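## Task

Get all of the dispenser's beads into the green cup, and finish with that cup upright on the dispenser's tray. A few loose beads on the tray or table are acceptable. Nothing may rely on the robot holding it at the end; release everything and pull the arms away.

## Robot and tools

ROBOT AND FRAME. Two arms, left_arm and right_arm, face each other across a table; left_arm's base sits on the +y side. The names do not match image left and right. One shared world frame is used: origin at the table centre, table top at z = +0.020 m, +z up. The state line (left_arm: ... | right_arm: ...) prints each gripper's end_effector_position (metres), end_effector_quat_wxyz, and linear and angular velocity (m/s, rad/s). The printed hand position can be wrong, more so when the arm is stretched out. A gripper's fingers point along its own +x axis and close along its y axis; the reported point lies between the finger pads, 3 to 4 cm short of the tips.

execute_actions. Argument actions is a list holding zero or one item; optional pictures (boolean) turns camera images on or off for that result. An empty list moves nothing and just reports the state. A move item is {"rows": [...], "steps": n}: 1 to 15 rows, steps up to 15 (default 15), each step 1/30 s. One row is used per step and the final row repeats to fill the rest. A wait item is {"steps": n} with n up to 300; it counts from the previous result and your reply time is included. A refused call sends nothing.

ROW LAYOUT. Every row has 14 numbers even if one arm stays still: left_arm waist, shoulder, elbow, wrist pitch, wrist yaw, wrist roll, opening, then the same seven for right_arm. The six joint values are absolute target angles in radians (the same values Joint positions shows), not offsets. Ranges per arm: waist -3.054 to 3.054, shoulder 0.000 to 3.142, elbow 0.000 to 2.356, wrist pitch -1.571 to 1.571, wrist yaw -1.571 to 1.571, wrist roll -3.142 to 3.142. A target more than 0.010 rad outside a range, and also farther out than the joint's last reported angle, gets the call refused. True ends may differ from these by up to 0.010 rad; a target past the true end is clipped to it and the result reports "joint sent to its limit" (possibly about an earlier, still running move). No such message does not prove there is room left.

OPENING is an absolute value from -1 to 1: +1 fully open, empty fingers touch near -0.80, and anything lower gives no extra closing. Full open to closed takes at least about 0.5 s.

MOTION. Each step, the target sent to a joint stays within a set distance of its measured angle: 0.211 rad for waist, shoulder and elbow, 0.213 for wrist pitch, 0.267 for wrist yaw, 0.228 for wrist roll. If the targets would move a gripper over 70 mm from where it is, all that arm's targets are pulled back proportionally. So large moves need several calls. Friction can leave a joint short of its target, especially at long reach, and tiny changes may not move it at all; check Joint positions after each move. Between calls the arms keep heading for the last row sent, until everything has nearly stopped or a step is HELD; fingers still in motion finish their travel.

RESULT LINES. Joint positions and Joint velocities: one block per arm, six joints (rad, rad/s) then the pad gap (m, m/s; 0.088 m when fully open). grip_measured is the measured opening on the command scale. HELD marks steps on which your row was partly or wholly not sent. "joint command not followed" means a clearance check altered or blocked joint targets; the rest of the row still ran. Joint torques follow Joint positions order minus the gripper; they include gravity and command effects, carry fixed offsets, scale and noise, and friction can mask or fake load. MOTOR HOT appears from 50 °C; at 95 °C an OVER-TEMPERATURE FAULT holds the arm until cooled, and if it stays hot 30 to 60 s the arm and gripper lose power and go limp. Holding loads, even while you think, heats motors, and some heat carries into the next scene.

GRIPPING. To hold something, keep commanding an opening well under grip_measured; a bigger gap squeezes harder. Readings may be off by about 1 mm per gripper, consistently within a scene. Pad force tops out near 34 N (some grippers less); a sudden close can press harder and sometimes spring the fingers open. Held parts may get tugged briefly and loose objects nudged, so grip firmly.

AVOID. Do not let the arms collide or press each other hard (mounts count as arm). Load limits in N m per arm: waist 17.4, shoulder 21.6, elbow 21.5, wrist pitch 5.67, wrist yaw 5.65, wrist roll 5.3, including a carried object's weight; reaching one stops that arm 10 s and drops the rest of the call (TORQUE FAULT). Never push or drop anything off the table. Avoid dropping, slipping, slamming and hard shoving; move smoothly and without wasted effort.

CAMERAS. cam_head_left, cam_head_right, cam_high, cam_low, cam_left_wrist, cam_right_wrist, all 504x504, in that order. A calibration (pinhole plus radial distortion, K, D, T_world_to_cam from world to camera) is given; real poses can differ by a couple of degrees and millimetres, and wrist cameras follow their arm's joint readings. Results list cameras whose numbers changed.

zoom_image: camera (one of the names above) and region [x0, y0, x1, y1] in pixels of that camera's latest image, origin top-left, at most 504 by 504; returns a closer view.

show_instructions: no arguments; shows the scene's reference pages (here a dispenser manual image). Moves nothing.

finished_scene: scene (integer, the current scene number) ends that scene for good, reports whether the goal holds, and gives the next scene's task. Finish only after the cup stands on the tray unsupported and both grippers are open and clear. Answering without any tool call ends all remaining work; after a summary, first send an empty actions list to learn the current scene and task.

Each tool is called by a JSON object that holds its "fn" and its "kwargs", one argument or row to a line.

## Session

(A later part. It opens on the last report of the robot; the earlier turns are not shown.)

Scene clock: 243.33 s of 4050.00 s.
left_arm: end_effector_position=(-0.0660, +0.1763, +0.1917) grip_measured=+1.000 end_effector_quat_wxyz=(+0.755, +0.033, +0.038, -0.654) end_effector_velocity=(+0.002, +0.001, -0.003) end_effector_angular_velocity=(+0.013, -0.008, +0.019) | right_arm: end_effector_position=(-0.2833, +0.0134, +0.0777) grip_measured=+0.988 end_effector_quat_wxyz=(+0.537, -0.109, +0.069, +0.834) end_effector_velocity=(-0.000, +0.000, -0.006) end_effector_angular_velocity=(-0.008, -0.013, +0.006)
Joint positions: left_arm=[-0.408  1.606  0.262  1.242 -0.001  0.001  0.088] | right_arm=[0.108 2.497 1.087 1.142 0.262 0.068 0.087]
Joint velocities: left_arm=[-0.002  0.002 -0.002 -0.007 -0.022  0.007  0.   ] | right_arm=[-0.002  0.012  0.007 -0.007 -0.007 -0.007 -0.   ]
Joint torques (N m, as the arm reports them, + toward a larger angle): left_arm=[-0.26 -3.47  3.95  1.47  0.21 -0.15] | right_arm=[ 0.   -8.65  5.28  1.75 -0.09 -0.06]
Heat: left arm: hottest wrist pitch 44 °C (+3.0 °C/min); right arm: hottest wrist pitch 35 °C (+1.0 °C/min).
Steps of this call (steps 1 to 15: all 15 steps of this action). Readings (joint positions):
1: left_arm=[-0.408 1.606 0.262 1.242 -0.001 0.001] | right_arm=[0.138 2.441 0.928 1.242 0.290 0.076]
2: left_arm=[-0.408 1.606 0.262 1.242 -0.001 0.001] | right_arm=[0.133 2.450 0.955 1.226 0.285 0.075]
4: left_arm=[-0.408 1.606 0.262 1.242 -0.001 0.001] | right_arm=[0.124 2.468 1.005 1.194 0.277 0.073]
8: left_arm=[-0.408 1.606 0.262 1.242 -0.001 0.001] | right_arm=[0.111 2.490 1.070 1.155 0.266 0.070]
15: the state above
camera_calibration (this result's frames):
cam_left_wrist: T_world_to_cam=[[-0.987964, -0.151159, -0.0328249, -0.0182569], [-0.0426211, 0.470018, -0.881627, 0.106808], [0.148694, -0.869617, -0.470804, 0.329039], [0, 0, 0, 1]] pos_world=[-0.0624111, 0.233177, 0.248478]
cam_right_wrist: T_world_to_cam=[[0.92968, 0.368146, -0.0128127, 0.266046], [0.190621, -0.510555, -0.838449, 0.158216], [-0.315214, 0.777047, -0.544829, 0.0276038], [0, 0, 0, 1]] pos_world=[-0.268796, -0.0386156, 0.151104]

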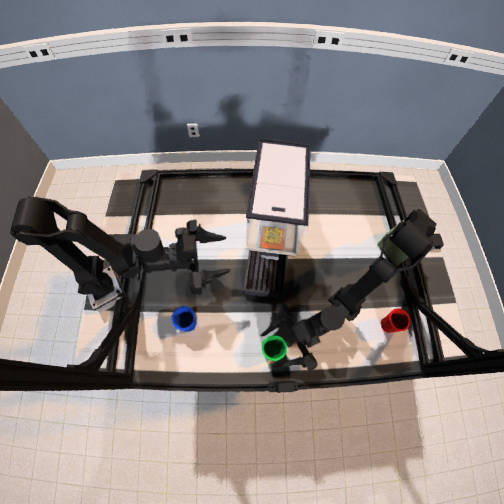

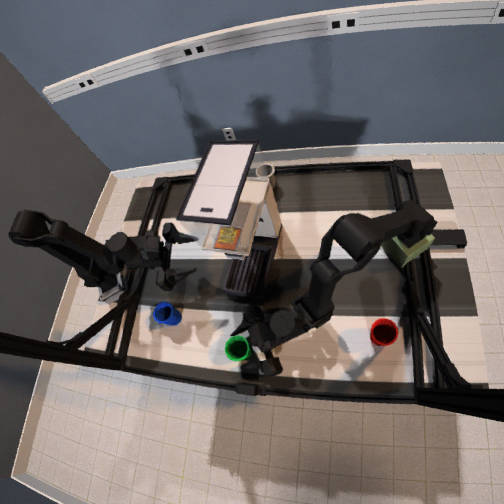

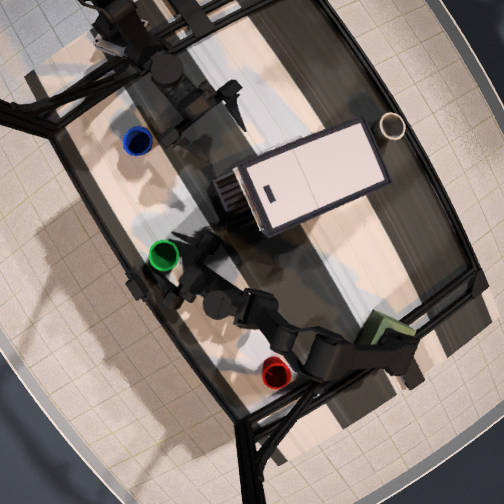

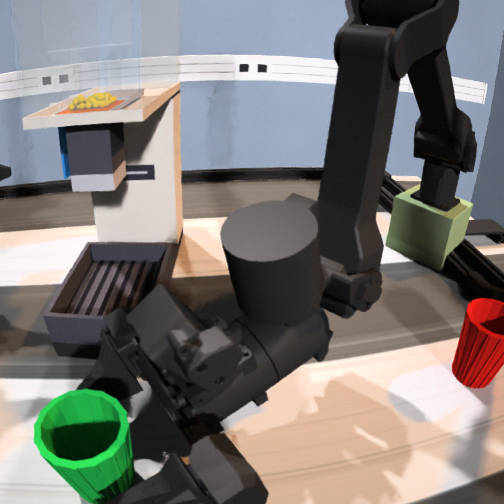

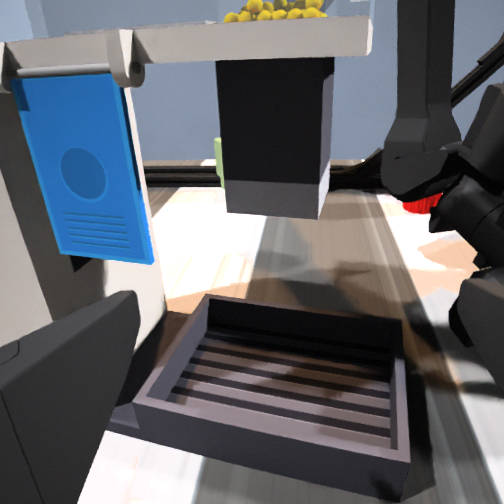

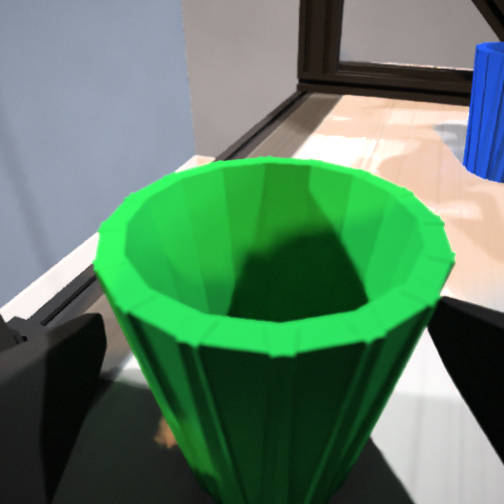

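{"fn": "execute_actions", "kwargs": {
  "actions": [
    {"rows": [[-0.411,1.618,0.255,1.245,0.004,-0.004,1,0.107,2.505,1.101,1.138,0.260,0.067,0.9],[-0.411,1.618,0.255,1.245,0.004,-0.004,1,0.107,2.503,1.105,1.136,0.262,0.068,0.8],[-0.411,1.618,0.255,1.245,0.004,-0.004,1,0.107,2.500,1.110,1.134,0.262,0.068,0.71],[-0.411,1.618,0.255,1.245,0.004,-0.004,1,0.107,2.500,1.114,1.132,0.262,0.068,0.64],[-0.411,1.618,0.255,1.245,0.004,-0.004,1,0.107,2.500,1.117,1.130,0.262,0.068,0.58],[-0.411,1.618,0.255,1.245,0.004,-0.004,1,0.107,2.500,1.117,1.130,0.262,0.068,0.54],[-0.411,1.618,0.255,1.245,0.004,-0.004,1,0.107,2.500,1.117,1.130,0.262,0.068,0.50],[-0.411,1.618,0.255,1.245,0.004,-0.004,1,0.107,2.500,1.117,1.130,0.262,0.068,0.47],[-0.411,1.618,0.255,1.245,0.004,-0.004,1,0.107,2.500,1.117,1.130,0.262,0.068,0.44],[-0.411,1.618,0.255,1.245,0.004,-0.004,1,0.107,2.500,1.117,1.130,0.262,0.068,0.41],[-0.411,1.618,0.255,1.245,0.004,-0.004,1,0.107,2.500,1.115,1.130,0.262,0.068,0.38],[-0.411,1.618,0.255,1.245,0.004,-0.004,1,0.107,2.498,1.112,1.131,0.262,0.068,0.34],[-0.411,1.618,0.255,1.245,0.004,-0.004,1,0.107,2.496,1.110,1.131,0.262,0.068,0.30],[-0.411,1.618,0.255,1.245,0.004,-0.004,1,0.107,2.494,1.108,1.131,0.262,0.068,0.25],[-0.411,1.618,0.255,1.245,0.004,-0.004,1,0.107,2.492,1.107,1.131,0.262,0.068,0.19]], "steps": 15}
  ],
  "pictures": false
}}

{"fn": "execute_actions", "kwargs": {
  "actions": [
    {"rows": [[-0.411,1.618,0.255,1.245,0.004,-0.004,1,0.107,2.490,1.106,1.131,0.263,0.069,0.13],[-0.411,1.618,0.255,1.245,0.004,-0.004,1,0.107,2.487,1.105,1.131,0.264,0.069,0.07],[-0.411,1.618,0.255,1.245,0.004,-0.004,1,0.107,2.483,1.103,1.131,0.265,0.070,0.03],[-0.411,1.618,0.255,1.245,0.004,-0.004,1,0.107,2.476,1.099,1.129,0.266,0.070,0.03],[-0.411,1.618,0.255,1.245,0.004,-0.004,1,0.107,2.464,1.092,1.125,0.267,0.071,0.03],[-0.411,1.618,0.255,1.245,0.004,-0.004,1,0.107,2.446,1.082,1.117,0.267,0.071,0.03],[-0.411,1.618,0.255,1.245,0.004,-0.004,1,0.107,2.424,1.069,1.108,0.267,0.071,0.03],[-0.411,1.618,0.255,1.245,0.004,-0.004,1,0.107,2.398,1.053,1.098,0.267,0.071,0.03],[-0.411,1.618,0.255,1.245,0.004,-0.004,1,0.107,2.371,1.038,1.088,0.267,0.071,0.03],[-0.411,1.618,0.255,1.245,0.004,-0.004,1,0.107,2.344,1.022,1.077,0.267,0.071,0.03],[-0.411,1.618,0.255,1.245,0.004,-0.004,1,0.105,2.317,1.004,1.068,0.269,0.072,0.03],[-0.411,1.618,0.255,1.245,0.004,-0.004,1,0.101,2.293,0.984,1.062,0.274,0.073,0.03],[-0.411,1.618,0.255,1.245,0.004,-0.004,1,0.093,2.270,0.964,1.060,0.283,0.076,0.03],[-0.411,1.618,0.255,1.245,0.004,-0.004,1,0.084,2.253,0.943,1.063,0.294,0.080,0.03],[-0.411,1.618,0.255,1.245,0.004,-0.004,1,0.072,2.242,0.924,1.069,0.308,0.084,0.03]], "steps": 15}
  ],
  "pictures": false
}}

{"fn": "execute_actions", "kwargs": {
  "actions": [
    {"rows": [[-0.411,1.618,0.255,1.245,0.004,-0.004,1,0.058,2.235,0.904,1.079,0.324,0.089,0.03],[-0.411,1.618,0.255,1.245,0.004,-0.004,1,0.043,2.226,0.883,1.090,0.342,0.094,0.03],[-0.411,1.618,0.255,1.245,0.004,-0.004,1,0.026,2.217,0.860,1.101,0.361,0.100,0.03],[-0.411,1.618,0.255,1.245,0.004,-0.004,1,0.009,2.207,0.836,1.114,0.381,0.107,0.03],[-0.411,1.618,0.255,1.245,0.004,-0.004,1,-0.009,2.197,0.811,1.127,0.402,0.113,0.03],[-0.411,1.618,0.255,1.245,0.004,-0.004,1,-0.028,2.187,0.786,1.140,0.424,0.120,0.03],[-0.411,1.618,0.255,1.245,0.004,-0.004,1,-0.046,2.177,0.760,1.152,0.445,0.127,0.03],[-0.411,1.618,0.255,1.245,0.004,-0.004,1,-0.064,2.167,0.735,1.165,0.466,0.133,0.03],[-0.411,1.618,0.255,1.245,0.004,-0.004,1,-0.081,2.157,0.711,1.178,0.486,0.140,0.03],[-0.411,1.618,0.255,1.245,0.004,-0.004,1,-0.098,2.148,0.688,1.189,0.505,0.146,0.03],[-0.411,1.618,0.255,1.245,0.004,-0.004,1,-0.113,2.139,0.667,1.200,0.523,0.151,0.03],[-0.411,1.618,0.255,1.245,0.004,-0.004,1,-0.127,2.132,0.647,1.210,0.539,0.156,0.03],[-0.411,1.618,0.255,1.245,0.004,-0.004,1,-0.139,2.125,0.631,1.218,0.553,0.160,0.03],[-0.411,1.618,0.255,1.245,0.004,-0.004,1,-0.149,2.122,0.619,1.225,0.564,0.164,0.03],[-0.411,1.618,0.255,1.245,0.004,-0.004,1,-0.159,2.123,0.615,1.230,0.573,0.167,0.03]], "steps": 15}
  ],
  "pictures": false
}}

{"fn": "execute_actions", "kwargs": {
  "actions": [
    {"rows": [[-0.411,1.618,0.255,1.245,0.004,-0.004,1,-0.167,2.130,0.617,1.232,0.578,0.168,0.03],[-0.411,1.618,0.255,1.245,0.004,-0.004,1,-0.174,2.141,0.626,1.232,0.580,0.169,0.03],[-0.411,1.618,0.255,1.245,0.004,-0.004,1,-0.179,2.154,0.640,1.231,0.580,0.169,0.03],[-0.411,1.618,0.255,1.245,0.004,-0.004,1,-0.185,2.169,0.654,1.229,0.580,0.169,0.03],[-0.411,1.618,0.255,1.245,0.004,-0.004,1,-0.192,2.185,0.670,1.228,0.580,0.169,0.03],[-0.411,1.618,0.255,1.245,0.004,-0.004,1,-0.198,2.200,0.685,1.226,0.580,0.169,0.03],[-0.411,1.618,0.255,1.245,0.004,-0.004,1,-0.204,2.215,0.699,1.224,0.580,0.169,0.03],[-0.411,1.618,0.255,1.245,0.004,-0.004,1,-0.209,2.228,0.713,1.223,0.580,0.169,0.03],[-0.411,1.618,0.255,1.245,0.004,-0.004,1,-0.214,2.240,0.724,1.222,0.580,0.169,0.03],[-0.411,1.618,0.255,1.245,0.004,-0.004,1,-0.218,2.249,0.733,1.221,0.580,0.169,0.03],[-0.411,1.618,0.255,1.245,0.004,-0.004,1,-0.220,2.257,0.739,1.222,0.580,0.169,0.03],[-0.411,1.618,0.255,1.245,0.004,-0.004,1,-0.221,2.264,0.742,1.226,0.580,0.169,0.03],[-0.411,1.618,0.255,1.245,0.004,-0.004,1,-0.221,2.271,0.744,1.232,0.580,0.169,0.03],[-0.411,1.618,0.255,1.245,0.004,-0.004,1,-0.221,2.279,0.745,1.239,0.580,0.169,0.03],[-0.411,1.618,0.255,1.245,0.004,-0.004,1,-0.221,2.287,0.747,1.246,0.580,0.169,0.03]], "steps": 15}
  ],
  "pictures": false
}}

{"fn": "execute_actions", "kwargs": {
  "actions": [
    {"rows": [[-0.411,1.618,0.255,1.245,0.004,-0.004,1,-0.221,2.295,0.748,1.253,0.580,0.169,0.03],[-0.411,1.618,0.255,1.245,0.004,-0.004,1,-0.221,2.302,0.750,1.259,0.580,0.169,0.03],[-0.411,1.618,0.255,1.245,0.004,-0.004,1,-0.221,2.307,0.751,1.264,0.580,0.169,0.03],[-0.411,1.618,0.255,1.245,0.004,-0.004,1,-0.221,2.311,0.751,1.267,0.580,0.169,0.03],[-0.411,1.618,0.255,1.245,0.004,-0.004,1,-0.221,2.313,0.752,1.269,0.580,0.169,0.03]], "steps": 11}
  ]
}}

{"fn": "zoom_image", "kwargs": {
  "camera": "cam_low",
  "region": [20, 120, 220, 340]
}}

Scene clock: 311.77 s of 4050.00 s.
left_arm: end_effector_position=(-0.0661, +0.1763, +0.1915) grip_measured=+1.000 end_effector_quat_wxyz=(+0.755, +0.034, +0.038, -0.654) end_effector_velocity=(-0.000, +0.002, -0.002) end_effector_angular_velocity=(+0.008, -0.007, +0.004) | right_arm: end_effector_position=(-0.2865, +0.0172, +0.0808) grip_measured=+0.411 end_effector_quat_wxyz=(+0.537, -0.106, +0.068, +0.834) end_effector_velocity=(+0.003, +0.001, -0.001) end_effector_angular_velocity=(-0.015, -0.006, -0.011)
Joint positions: left_arm=[-0.408  1.606  0.262  1.242 -0.001  0.001  0.088] | right_arm=[0.108 2.498 1.107 1.131 0.262 0.068 0.059]
Joint velocities: left_arm=[-0.002 -0.007 -0.007 -0.007 -0.007  0.007  0.   ] | right_arm=[-0.002 -0.007 -0.002 -0.022  0.007  0.007 -0.   ]
Joint torques (N m, as the arm reports them, + toward a larger angle): left_arm=[-0.2  -3.44  4.12  1.52  0.19 -0.15] | right_arm=[ -0.01 -11.07   4.23   1.81   0.02   0.01]
Heat: left arm: hottest wrist pitch 45 °C (+1.0 °C/min); right arm: hottest wrist pitch 34 °C (+0.0 °C/min).
Steps of this call (steps 1 to 15: the robot went on to your last target; steps 16 to 90: nothing new was sent; then 64.93 s passed at rest; steps 91 to 105: all 15 steps of this action). Readings (joint positions):
91: left_arm=[-0.408 1.606 0.262 1.242 -0.001 0.001] | right_arm=[0.108 2.498 1.088 1.141 0.262 0.068]
92: left_arm=[-0.408 1.606 0.262 1.242 -0.001 0.001] | right_arm=[0.108 2.498 1.089 1.139 0.262 0.068]
94: left_arm=[-0.408 1.606 0.262 1.242 -0.001 0.001] | right_arm=[0.108 2.498 1.094 1.136 0.262 0.068]
98: left_arm=[-0.408 1.606 0.262 1.242 -0.001 0.001] | right_arm=[0.108 2.498 1.105 1.133 0.262 0.068]
105: the state above

Scene clock: 312.27 s of 4050.00 s.
left_arm: end_effector_position=(-0.0661, +0.1763, +0.1913) grip_measured=+1.000 end_effector_quat_wxyz=(+0.755, +0.034, +0.038, -0.654) end_effector_velocity=(+0.002, +0.001, -0.002) end_effector_angular_velocity=(+0.007, +0.006, +0.020) | right_arm: end_effector_position=(-0.2682, +0.0044, +0.1211) grip_measured=+0.411 end_effector_quat_wxyz=(+0.546, -0.108, +0.071, +0.828) end_effector_velocity=(+0.156, +0.003, +0.195) end_effector_angular_velocity=(+0.162, +0.142, -0.431)
Joint positions: left_arm=[-0.408  1.607  0.262  1.242 -0.001  0.001  0.088] | right_arm=[0.101 2.313 0.977 1.067 0.277 0.074 0.059]
Joint velocities: left_arm=[-0.002 -0.002 -0.002 -0.007 -0.022 -0.007  0.   ] | right_arm=[-0.164 -0.716 -0.501 -0.022  0.256  0.081 -0.   ]
Joint torques (N m, as the arm reports them, + toward a larger angle): left_arm=[-0.25 -3.43  4.    1.47  0.16 -0.18] | right_arm=[ -1.27 -11.61   3.22   2.08   0.37   0.13]
Heat: left arm: hottest wrist pitch 45 °C (+1.0 °C/min); right arm: hottest shoulder 34 °C (+0.0 °C/min).
Steps of this call (steps 1 to 15: all 15 steps of this action). Readings (joint positions):
1: left_arm=[-0.408 1.607 0.262 1.242 -0.001 0.001] | right_arm=[0.108 2.498 1.107 1.131 0.262 0.068]
2: left_arm=[-0.408 1.607 0.262 1.242 -0.001 0.001] | right_arm=[0.108 2.498 1.107 1.131 0.262 0.068]
4: left_arm=[-0.408 1.607 0.262 1.242 -0.001 0.001] | right_arm=[0.108 2.498 1.107 1.131 0.262 0.068]
8: left_arm=[-0.408 1.607 0.262 1.242 -0.001 0.001] | right_arm=[0.108 2.471 1.086 1.109 0.262 0.068]
15: the state above

Scene clock: 312.77 s of 4050.00 s.
left_arm: end_effector_position=(-0.0661, +0.1764, +0.1912) grip_measured=+1.000 end_effector_quat_wxyz=(+0.755, +0.034, +0.039, -0.654) end_effector_velocity=(+0.000, +0.001, -0.002) end_effector_angular_velocity=(+0.008, -0.007, +0.004) | right_arm: end_effector_position=(-0.0901, -0.0022, +0.1289) grip_measured=+0.412 end_effector_quat_wxyz=(+0.735, -0.088, +0.094, +0.665) end_effector_velocity=(+0.258, -0.048, +0.016) end_effector_angular_velocity=(+0.056, +0.003, -0.794)
Joint positions: left_arm=[-0.408  1.607  0.262  1.242 -0.001  0.001  0.088] | right_arm=[-0.132  2.154  0.65   1.203  0.538  0.154  0.059]
Joint velocities: left_arm=[-0.002 -0.002 -0.002 -0.007 -0.007  0.007  0.   ] | right_arm=[-0.364 -0.183 -0.422  0.227  0.418  0.125 -0.   ]
Joint torques (N m, as the arm reports them, + toward a larger angle): left_arm=[-0.28 -3.36  4.12  1.48  0.16 -0.15] | right_arm=[ 0.5  -9.93  3.61  2.29  0.16  0.17]
Heat: left arm: hottest wrist pitch 45 °C (+1.0 °C/min); right arm: hottest shoulder 34 °C (+0.0 °C/min).
Steps of this call (steps 1 to 15: all 15 steps of this action). Readings (joint positions):
1: left_arm=[-0.408 1.607 0.262 1.242 -0.001 0.001] | right_arm=[0.094 2.292 0.960 1.068 0.287 0.078]
2: left_arm=[-0.408 1.607 0.262 1.242 -0.001 0.001] | right_arm=[0.085 2.274 0.944 1.074 0.299 0.081]
4: left_arm=[-0.408 1.607 0.262 1.242 -0.001 0.001] | right_arm=[0.058 2.248 0.904 1.088 0.330 0.091]
8: left_arm=[-0.408 1.607 0.262 1.242 -0.001 0.001] | right_arm=[-0.016 2.215 0.804 1.126 0.410 0.115]
15: the state above

Scene clock: 313.27 s of 4050.00 s.
left_arm: end_effector_position=(-0.0661, +0.1764, +0.1912) grip_measured=+1.000 end_effector_quat_wxyz=(+0.755, +0.034, +0.039, -0.654) end_effector_velocity=(+0.000, +0.001, -0.005) end_effector_angular_velocity=(+0.023, -0.005, +0.004) | right_arm: end_effector_position=(-0.0533, +0.0196, +0.1090) grip_measured=+0.412 end_effector_quat_wxyz=(+0.776, -0.083, +0.099, +0.618) end_effector_velocity=(+0.008, +0.014, -0.052) end_effector_angular_velocity=(-0.004, +0.002, -0.036)
Joint positions: left_arm=[-0.408  1.607  0.262  1.242 -0.001  0.     0.088] | right_arm=[-0.219  2.262  0.726  1.226  0.575  0.166  0.059]
Joint velocities: left_arm=[-0.002 -0.002 -0.002 -0.022 -0.007  0.007  0.   ] | right_arm=[-0.027  0.242  0.095  0.139  0.007  0.007  0.   ]
Joint torques (N m, as the arm reports them, + toward a larger angle): left_arm=[-0.31 -3.43  4.15  1.48  0.18 -0.14] | right_arm=[ 0.03 -7.8   4.8   2.3   0.3   0.13]
Heat: left arm: hottest wrist pitch 45 °C (+1.0 °C/min); right arm: hottest shoulder 34 °C (+0.0 °C/min).
Steps of this call (steps 1 to 15: all 15 steps of this action). Readings (joint positions):
1: left_arm=[-0.408 1.607 0.262 1.242 -0.001 0.001] | right_arm=[-0.143 2.151 0.639 1.210 0.550 0.158]
2: left_arm=[-0.408 1.607 0.262 1.242 -0.001 0.001] | right_arm=[-0.153 2.149 0.632 1.215 0.559 0.160]
4: left_arm=[-0.408 1.607 0.262 1.242 -0.001 0.001] | right_arm=[-0.169 2.151 0.631 1.218 0.568 0.164]
8: left_arm=[-0.408 1.607 0.262 1.242 -0.001 0.001] | right_arm=[-0.192 2.188 0.668 1.221 0.573 0.166]
15: the state above

Scene clock: 313.63 s of 4050.00 s.
left_arm: end_effector_position=(-0.0661, +0.1764, +0.1912) grip_measured=+1.000 end_effector_quat_wxyz=(+0.755, +0.034, +0.039, -0.654) end_effector_velocity=(+0.002, +0.001, -0.002) end_effector_angular_velocity=(+0.007, +0.006, +0.020) | right_arm: end_effector_position=(-0.0533, +0.0206, +0.0988) grip_measured=+0.412 end_effector_quat_wxyz=(+0.776, -0.082, +0.099, +0.617) end_effector_velocity=(-0.001, +0.003, +0.002) end_effector_angular_velocity=(+0.009, -0.000, +0.006)
Joint positions: left_arm=[-0.408  1.607  0.262  1.242 -0.001  0.     0.088] | right_arm=[-0.219  2.309  0.739  1.26   0.575  0.167  0.059]
Joint velocities: left_arm=[-0.002 -0.002 -0.002 -0.007 -0.022 -0.007  0.   ] | right_arm=[-0.002  0.002  0.007  0.007 -0.007 -0.007 -0.   ]
Joint torques (N m, as the arm reports them, + toward a larger angle): left_arm=[-0.24 -3.36  4.12  1.49  0.18 -0.15] | right_arm=[-0.17 -7.89  4.79  2.29  0.3   0.1 ]
Heat: left arm: hottest wrist pitch 45 °C (+1.0 °C/min); right arm: hottest shoulder 34 °C (+0.0 °C/min).
Steps of this call (steps 1 to 11: all 11 steps of this action). Readings (joint positions):
1: left_arm=[-0.408 1.607 0.262 1.242 -0.001 0.000] | right_arm=[-0.219 2.270 0.729 1.232 0.575 0.167]
2: left_arm=[-0.408 1.607 0.262 1.242 -0.001 0.000] | right_arm=[-0.219 2.278 0.732 1.237 0.575 0.167]
4: left_arm=[-0.408 1.607 0.262 1.242 -0.001 0.000] | right_arm=[-0.219 2.292 0.736 1.247 0.575 0.167]
8: left_arm=[-0.408 1.607 0.262 1.242 -0.001 0.000] | right_arm=[-0.219 2.307 0.738 1.258 0.575 0.167]
11: the state above
camera_calibration (this result's frames):
cam_left_wrist: T_world_to_cam=[[-0.988036, -0.150775, -0.0324222, -0.0184788], [-0.0430153, 0.471312, -0.880917, 0.105885], [0.148101, -0.868983, -0.472159, 0.329063], [0, 0, 0, 1]] pos_world=[-0.0624376, 0.233259, 0.248047]
cam_right_wrist: T_world_to_cam=[[0.962119, -0.272446, -0.0100197, 0.0644802], [-0.156572, -0.522086, -0.838398, 0.117472], [0.223187, 0.808208, -0.544966, 0.134009], [0, 0, 0, 1]] pos_world=[-0.073554, -0.0294093, 0.172165]

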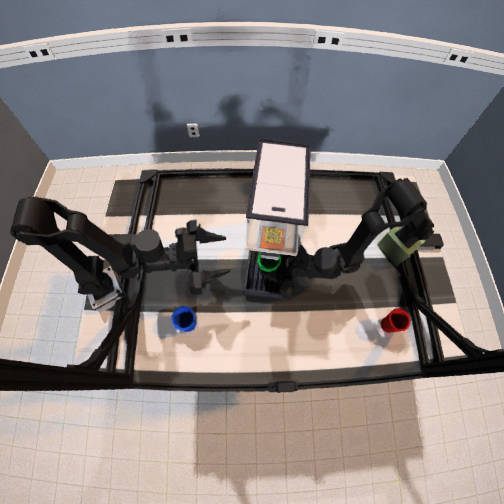

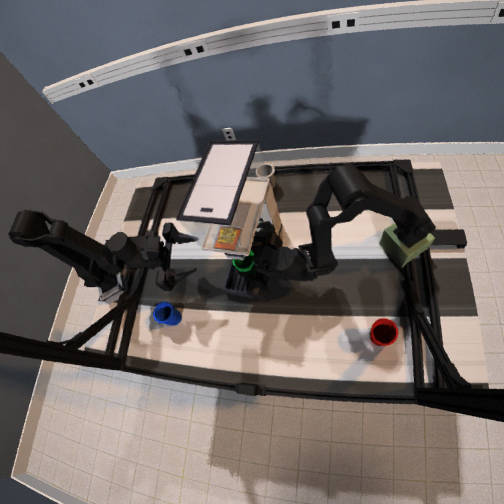

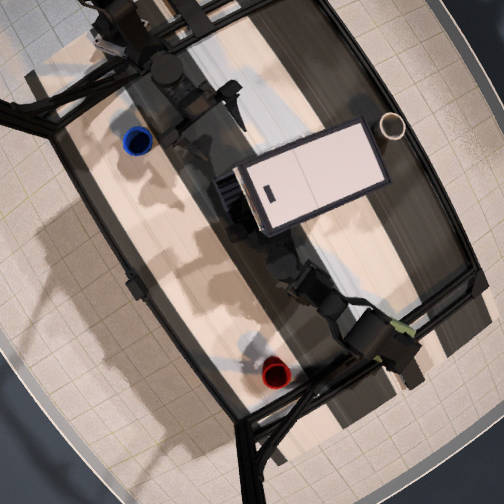

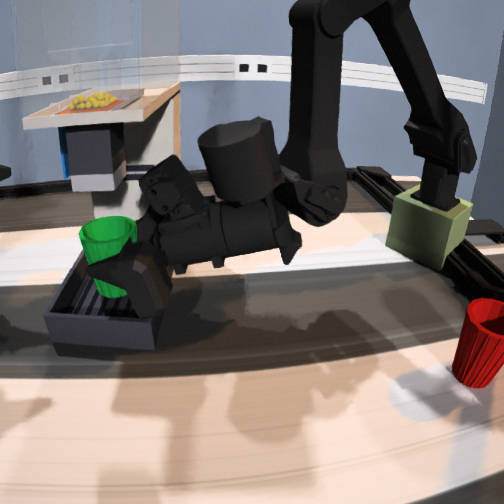

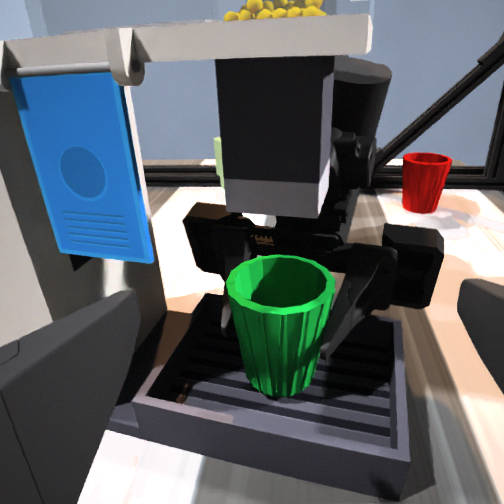

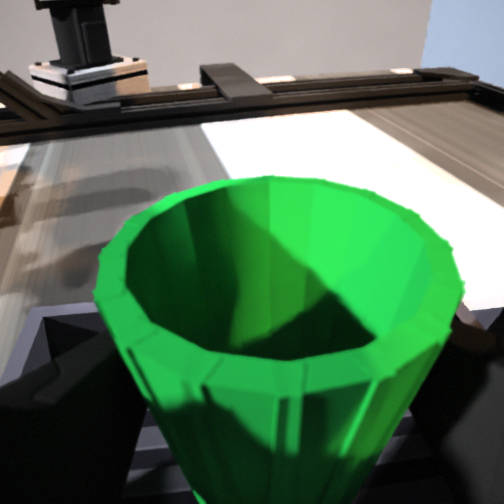

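Region (20, 120, 220, 340) of cam_low's 504x504 image, scaled by 2.291, with more detail than that image has; it fills the left 458 columns of this view, and the rest is white.

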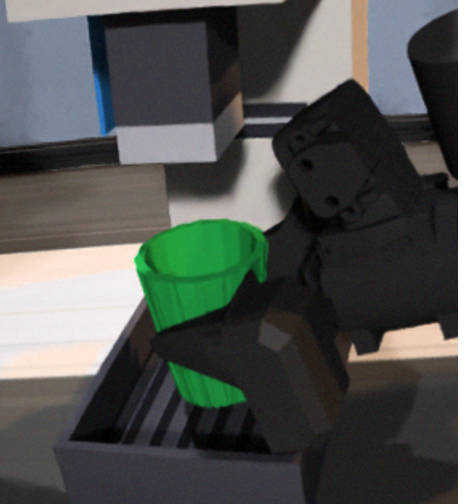

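{"fn": "execute_actions", "kwargs": {
  "actions": [
    {"rows": [[-0.411,1.618,0.255,1.245,0.004,-0.004,1,-0.222,2.313,0.757,1.269,0.58,0.169,0.03],[-0.411,1.618,0.255,1.245,0.004,-0.004,1,-0.223,2.314,0.762,1.269,0.58,0.169,0.03],[-0.411,1.618,0.255,1.245,0.004,-0.004,1,-0.224,2.316,0.766,1.270,0.58,0.169,0.03],[-0.411,1.618,0.255,1.245,0.004,-0.004,1,-0.224,2.319,0.767,1.271,0.58,0.169,0.03],[-0.411,1.618,0.255,1.245,0.004,-0.004,1,-0.224,2.323,0.767,1.272,0.58,0.169,0.03],[-0.411,1.618,0.255,1.245,0.004,-0.004,1,-0.224,2.327,0.767,1.273,0.58,0.169,0.03],[-0.411,1.618,0.255,1.245,0.004,-0.004,1,-0.224,2.331,0.767,1.273,0.58,0.169,0.03],[-0.411,1.618,0.255,1.245,0.004,-0.004,1,-0.224,2.334,0.767,1.273,0.58,0.169,0.03]], "steps": 13}
  ],
  "pictures": false
}}

{"fn": "execute_actions", "kwargs": {
  "actions": [
    {"rows": [[-0.411,1.618,0.255,1.245,0.004,-0.004,1,-0.224,2.334,0.762,1.267,0.58,0.169,0.15],[-0.411,1.618,0.255,1.245,0.004,-0.004,1,-0.224,2.334,0.762,1.267,0.58,0.169,0.27],[-0.411,1.618,0.255,1.245,0.004,-0.004,1,-0.224,2.334,0.762,1.267,0.58,0.169,0.35],[-0.411,1.618,0.255,1.245,0.004,-0.004,1,-0.224,2.334,0.762,1.267,0.58,0.169,0.40],[-0.411,1.618,0.255,1.245,0.004,-0.004,1,-0.224,2.334,0.762,1.267,0.58,0.169,0.44],[-0.411,1.618,0.255,1.245,0.004,-0.004,1,-0.224,2.334,0.762,1.267,0.58,0.169,0.5],[-0.411,1.618,0.255,1.245,0.004,-0.004,1,-0.224,2.334,0.762,1.267,0.58,0.169,0.6],[-0.411,1.618,0.255,1.245,0.004,-0.004,1,-0.224,2.334,0.762,1.267,0.58,0.169,0.72],[-0.411,1.618,0.255,1.245,0.004,-0.004,1,-0.224,2.334,0.762,1.267,0.58,0.169,0.85],[-0.411,1.618,0.255,1.245,0.004,-0.004,1,-0.224,2.334,0.762,1.267,0.58,0.169,1]], "steps": 14}
  ]
}}

{"fn": "zoom_image", "kwargs": {
  "camera": "cam_low",
  "region": [20, 120, 220, 340]
}}

{"fn": "zoom_image", "kwargs": {
  "camera": "cam_left_wrist",
  "region": [130, 160, 430, 480]
}}

Scene clock: 329.97 s of 4050.00 s.
left_arm: end_effector_position=(-0.0663, +0.1766, +0.1903) grip_measured=+1.000 end_effector_quat_wxyz=(+0.754, +0.034, +0.040, -0.654) end_effector_velocity=(+0.001, +0.001, -0.003) end_effector_angular_velocity=(+0.011, +0.007, +0.015) | right_arm: end_effector_position=(-0.0535, +0.0239, +0.0952) grip_measured=+0.410 end_effector_quat_wxyz=(+0.777, -0.081, +0.099, +0.617) end_effector_velocity=(+0.001, -0.002, -0.009) end_effector_angular_velocity=(-0.015, +0.003, +0.003)
Joint positions: left_arm=[-0.408  1.609  0.26   1.243 -0.    -0.     0.088] | right_arm=[-0.222  2.33   0.756  1.266  0.575  0.167  0.059]
Joint velocities: left_arm=[-0.007  0.002 -0.002 -0.007 -0.022 -0.007  0.   ] | right_arm=[-0.002  0.022 -0.002  0.007 -0.007  0.007  0.   ]
Joint torques (N m, as the arm reports them, + toward a larger angle): left_arm=[-0.2  -3.71  4.23  1.46  0.17 -0.13] | right_arm=[-0.08 -8.13  4.47  2.23  0.32  0.1 ]
Heat: left arm: hottest wrist pitch 45 °C (+1.0 °C/min); right arm: hottest wrist pitch 35 °C (+1.0 °C/min).
Steps of this call (steps 1 to 15: the robot went on to your last target; steps 16 to 477: nothing new was sent; steps 478 to 490: all 13 steps of this action). Readings (joint positions):
478: left_arm=[-0.408 1.609 0.260 1.243 -0.000 -0.000] | right_arm=[-0.219 2.311 0.742 1.262 0.575 0.167]
479: left_arm=[-0.408 1.609 0.260 1.243 -0.000 -0.000] | right_arm=[-0.219 2.311 0.743 1.262 0.575 0.167]
481: left_arm=[-0.408 1.609 0.260 1.243 -0.000 -0.000] | right_arm=[-0.220 2.312 0.748 1.262 0.575 0.167]
485: left_arm=[-0.408 1.609 0.260 1.243 -0.000 -0.000] | right_arm=[-0.221 2.319 0.755 1.266 0.575 0.167]
490: the state above

Scene clock: 330.43 s of 4050.00 s.
left_arm: end_effector_position=(-0.0665, +0.1766, +0.1903) grip_measured=+1.000 end_effector_quat_wxyz=(+0.754, +0.034, +0.040, -0.655) end_effector_velocity=(+0.000, +0.001, -0.002) end_effector_angular_velocity=(+0.004, +0.022, +0.007) | right_arm: end_effector_position=(-0.0533, +0.0237, +0.0949) grip_measured=+0.929 end_effector_quat_wxyz=(+0.777, -0.081, +0.099, +0.616) end_effector_velocity=(+0.003, -0.002, -0.003) end_effector_angular_velocity=(-0.018, -0.003, -0.011)
Joint positions: left_arm=[-0.409  1.609  0.26   1.243 -0.    -0.001  0.088] | right_arm=[-0.222  2.331  0.756  1.266  0.576  0.168  0.085]
Joint velocities: left_arm=[-0.002 -0.002 -0.002 -0.007 -0.007 -0.022  0.   ] | right_arm=[-0.002 -0.002 -0.002 -0.022  0.007  0.007  0.032]
Joint torques (N m, as the arm reports them, + toward a larger angle): left_arm=[-0.25 -3.71  4.15  1.47  0.15 -0.15] | right_arm=[-0.12 -8.11  3.92  1.8   0.28  0.04]
Heat: left arm: hottest wrist pitch 45 °C (+1.0 °C/min); right arm: hottest wrist pitch 35 °C (+1.0 °C/min).
Steps of this call (steps 1 to 14: all 14 steps of this action). Readings (joint positions):
1: left_arm=[-0.408 1.609 0.260 1.243 -0.000 -0.000] | right_arm=[-0.222 2.330 0.756 1.266 0.575 0.167]
2: left_arm=[-0.408 1.609 0.260 1.243 -0.000 -0.000] | right_arm=[-0.222 2.331 0.756 1.266 0.575 0.167]
4: left_arm=[-0.408 1.609 0.260 1.243 -0.000 -0.000] | right_arm=[-0.222 2.331 0.756 1.265 0.575 0.167]
8: left_arm=[-0.408 1.609 0.260 1.243 -0.000 -0.001] | right_arm=[-0.222 2.331 0.756 1.263 0.576 0.168]
14: the state above
camera_calibration (this result's frames):
cam_left_wrist: T_world_to_cam=[[-0.988233, -0.149643, -0.0316501, -0.0191983], [-0.0435395, 0.473586, -0.879671, 0.104273], [0.146626, -0.867942, -0.474529, 0.329011], [0, 0, 0, 1]] pos_world=[-0.062674, 0.233308, 0.247243]
cam_right_wrist: T_world_to_cam=[[0.9611, -0.275961, -0.0115365, 0.0654127], [-0.159463, -0.520295, -0.838967, 0.11565], [0.22552, 0.80817, -0.54406, 0.129386], [0, 0, 0, 1]] pos_world=[-0.0736053, -0.0263423, 0.168175]

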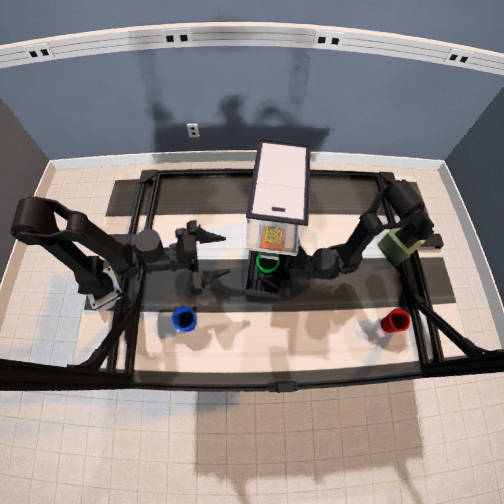

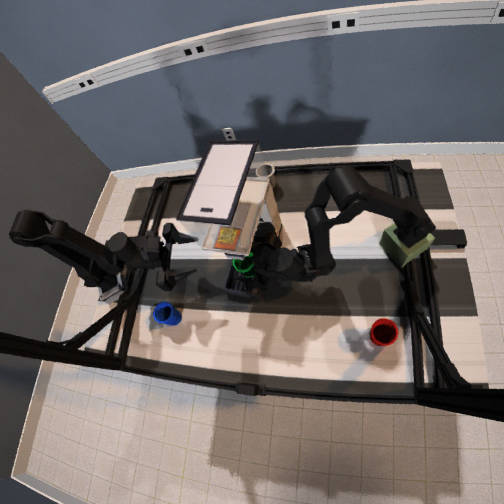

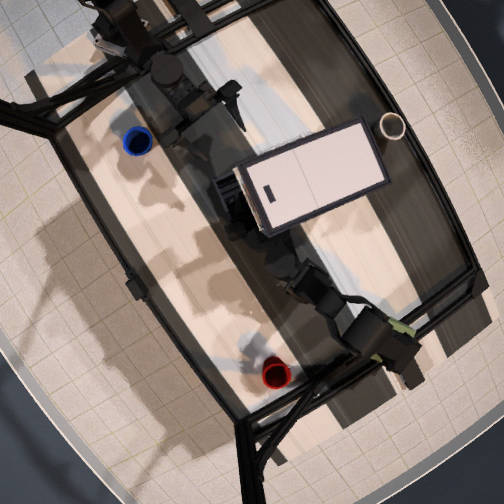

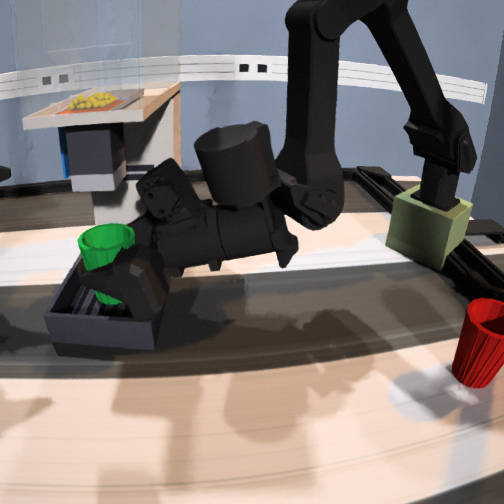

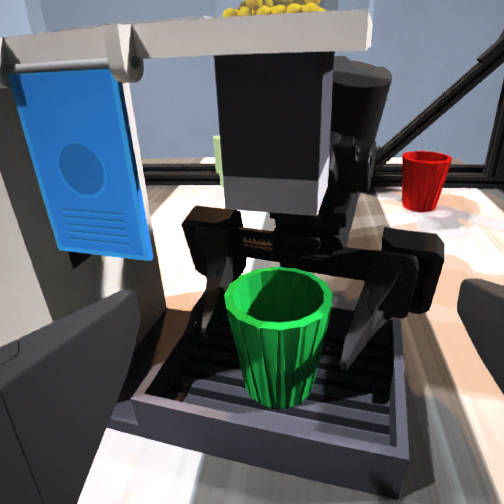

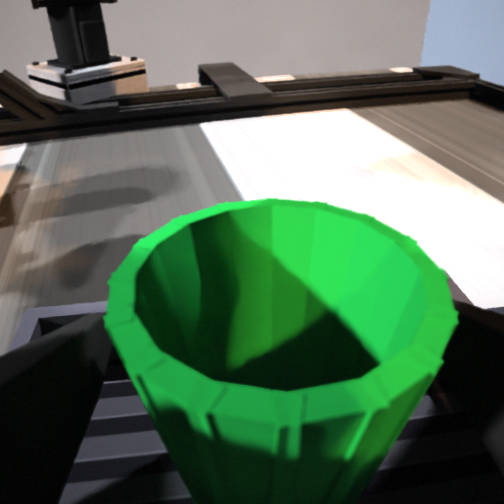

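Region (20, 120, 220, 340) of cam_low's 504x504 image, scaled by 2.291, with more detail than that image has; it fills the left 458 columns of this view, and the rest is white.

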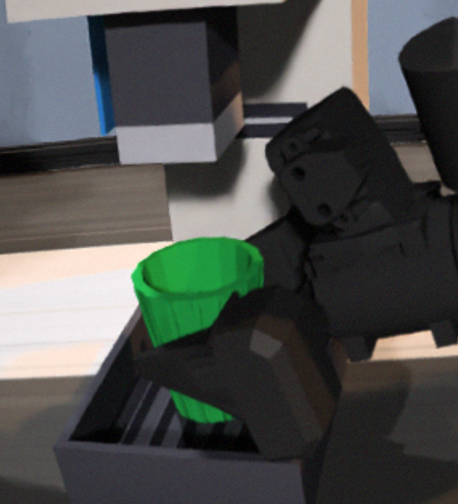

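Region (130, 160, 430, 480) of cam_left_wrist's 504x504 image, scaled by 1.575, with more detail than that image has; it fills the left 472 columns of this view, and the rest is white.

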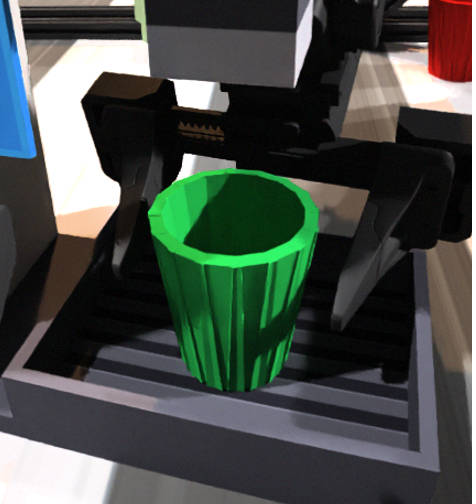

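{"fn": "execute_actions", "kwargs": {
  "actions": []
}}

Scene clock: 351.57 s of 4050.00 s.
left_arm: end_effector_position=(-0.0665, +0.1766, +0.1901) grip_measured=+1.000 end_effector_quat_wxyz=(+0.754, +0.034, +0.040, -0.655) end_effector_velocity=(+0.000, -0.000, -0.003) end_effector_angular_velocity=(+0.018, -0.006, +0.004) | right_arm: end_effector_position=(-0.0532, +0.0237, +0.0949) grip_measured=+0.988 end_effector_quat_wxyz=(+0.777, -0.081, +0.099, +0.616) end_effector_velocity=(-0.002, -0.001, -0.004) end_effector_angular_velocity=(-0.019, -0.019, +0.024)
Joint positions: left_arm=[-0.409  1.609  0.26   1.243 -0.    -0.001  0.088] | right_arm=[-0.222  2.331  0.756  1.266  0.576  0.168  0.087]
Joint velocities: left_arm=[-0.002 -0.002  0.002 -0.022 -0.007  0.007  0.   ] | right_arm=[-0.002  0.002 -0.002 -0.007 -0.022 -0.022 -0.   ]
Joint torques (N m, as the arm reports them, + toward a larger angle): left_arm=[-0.27 -3.73  4.27  1.42  0.16 -0.15] | right_arm=[-0.24 -8.09  3.87  1.79  0.25  0.06]
Heat: left arm: hottest wrist pitch 46 °C (+1.0 °C/min); right arm: hottest wrist pitch 35 °C (+1.0 °C/min).
Steps of this call (steps 1 to 15: the robot went on to your last target; steps 16 to 90: nothing new was sent; then 18.13 s passed at rest). Readings (joint positions):
1: left_arm=[-0.409 1.609 0.260 1.243 -0.000 -0.001] | right_arm=[-0.222 2.331 0.756 1.266 0.576 0.168]
2: left_arm=[-0.409 1.609 0.260 1.243 -0.000 -0.001] | right_arm=[-0.222 2.331 0.756 1.266 0.576 0.168]
4: left_arm=[-0.409 1.609 0.260 1.243 -0.000 -0.001] | right_arm=[-0.222 2.331 0.756 1.266 0.576 0.168]
8: left_arm=[-0.409 1.609 0.260 1.243 -0.000 -0.001] | right_arm=[-0.222 2.331 0.756 1.266 0.576 0.168]
90: the state above
All arms were judged still, so your last target was given up. Only a new action makes them travel on or press farther. Fingers that are still opening or closing keep moving.
camera_calibration (this result's frames):
cam_left_wrist: T_world_to_cam=[[-0.988235, -0.149631, -0.0316537, -0.019204], [-0.0435866, 0.473918, -0.87949, 0.104065], [0.1466, -0.867763, -0.474864, 0.328975], [0, 0, 0, 1]] pos_world=[-0.0626701, 0.23328, 0.247135]
cam_right_wrist: T_world_to_cam=[[0.961, -0.27631, -0.0114441, 0.0653507], [-0.159561, -0.520202, -0.839006, 0.115658], [0.225872, 0.808111, -0.544002, 0.129402], [0, 0, 0, 1]] pos_world=[-0.0735758, -0.0263485, 0.16818]

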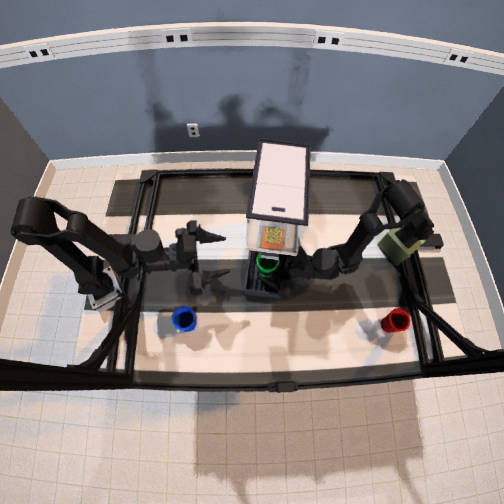

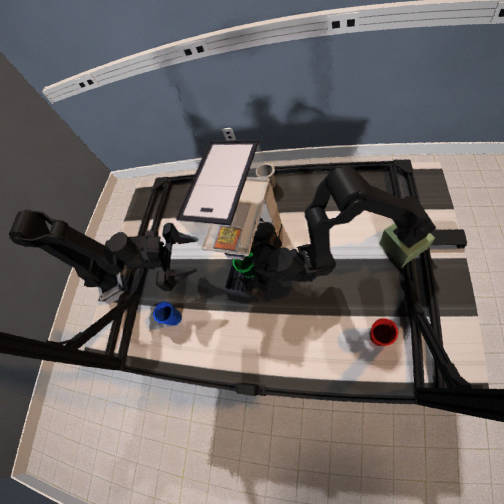

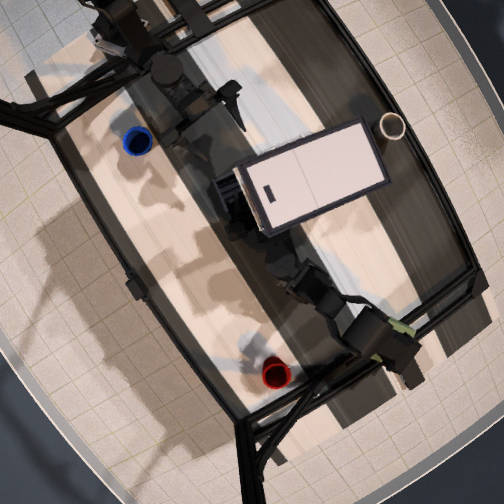

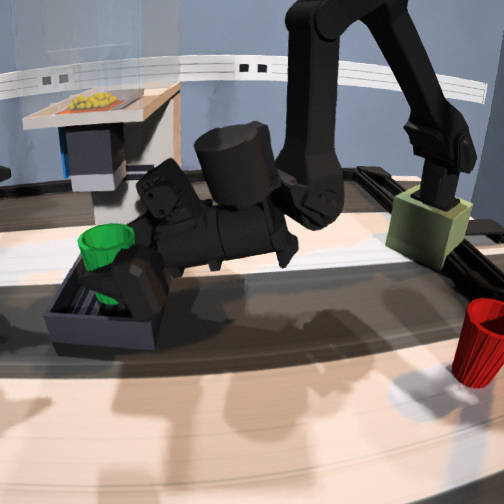

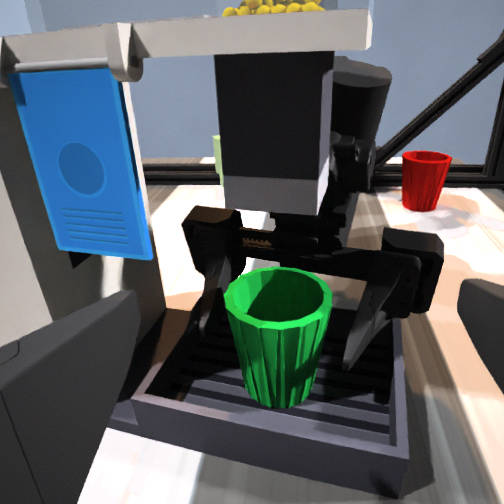

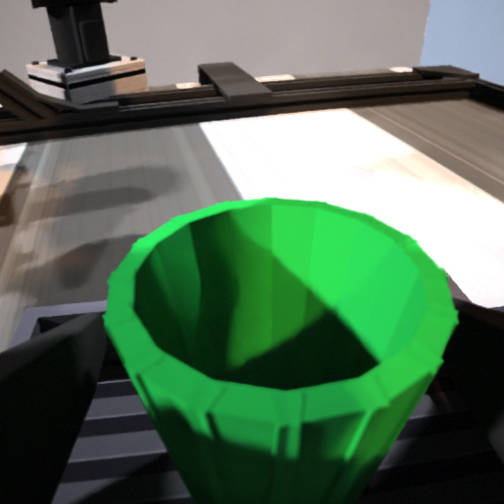

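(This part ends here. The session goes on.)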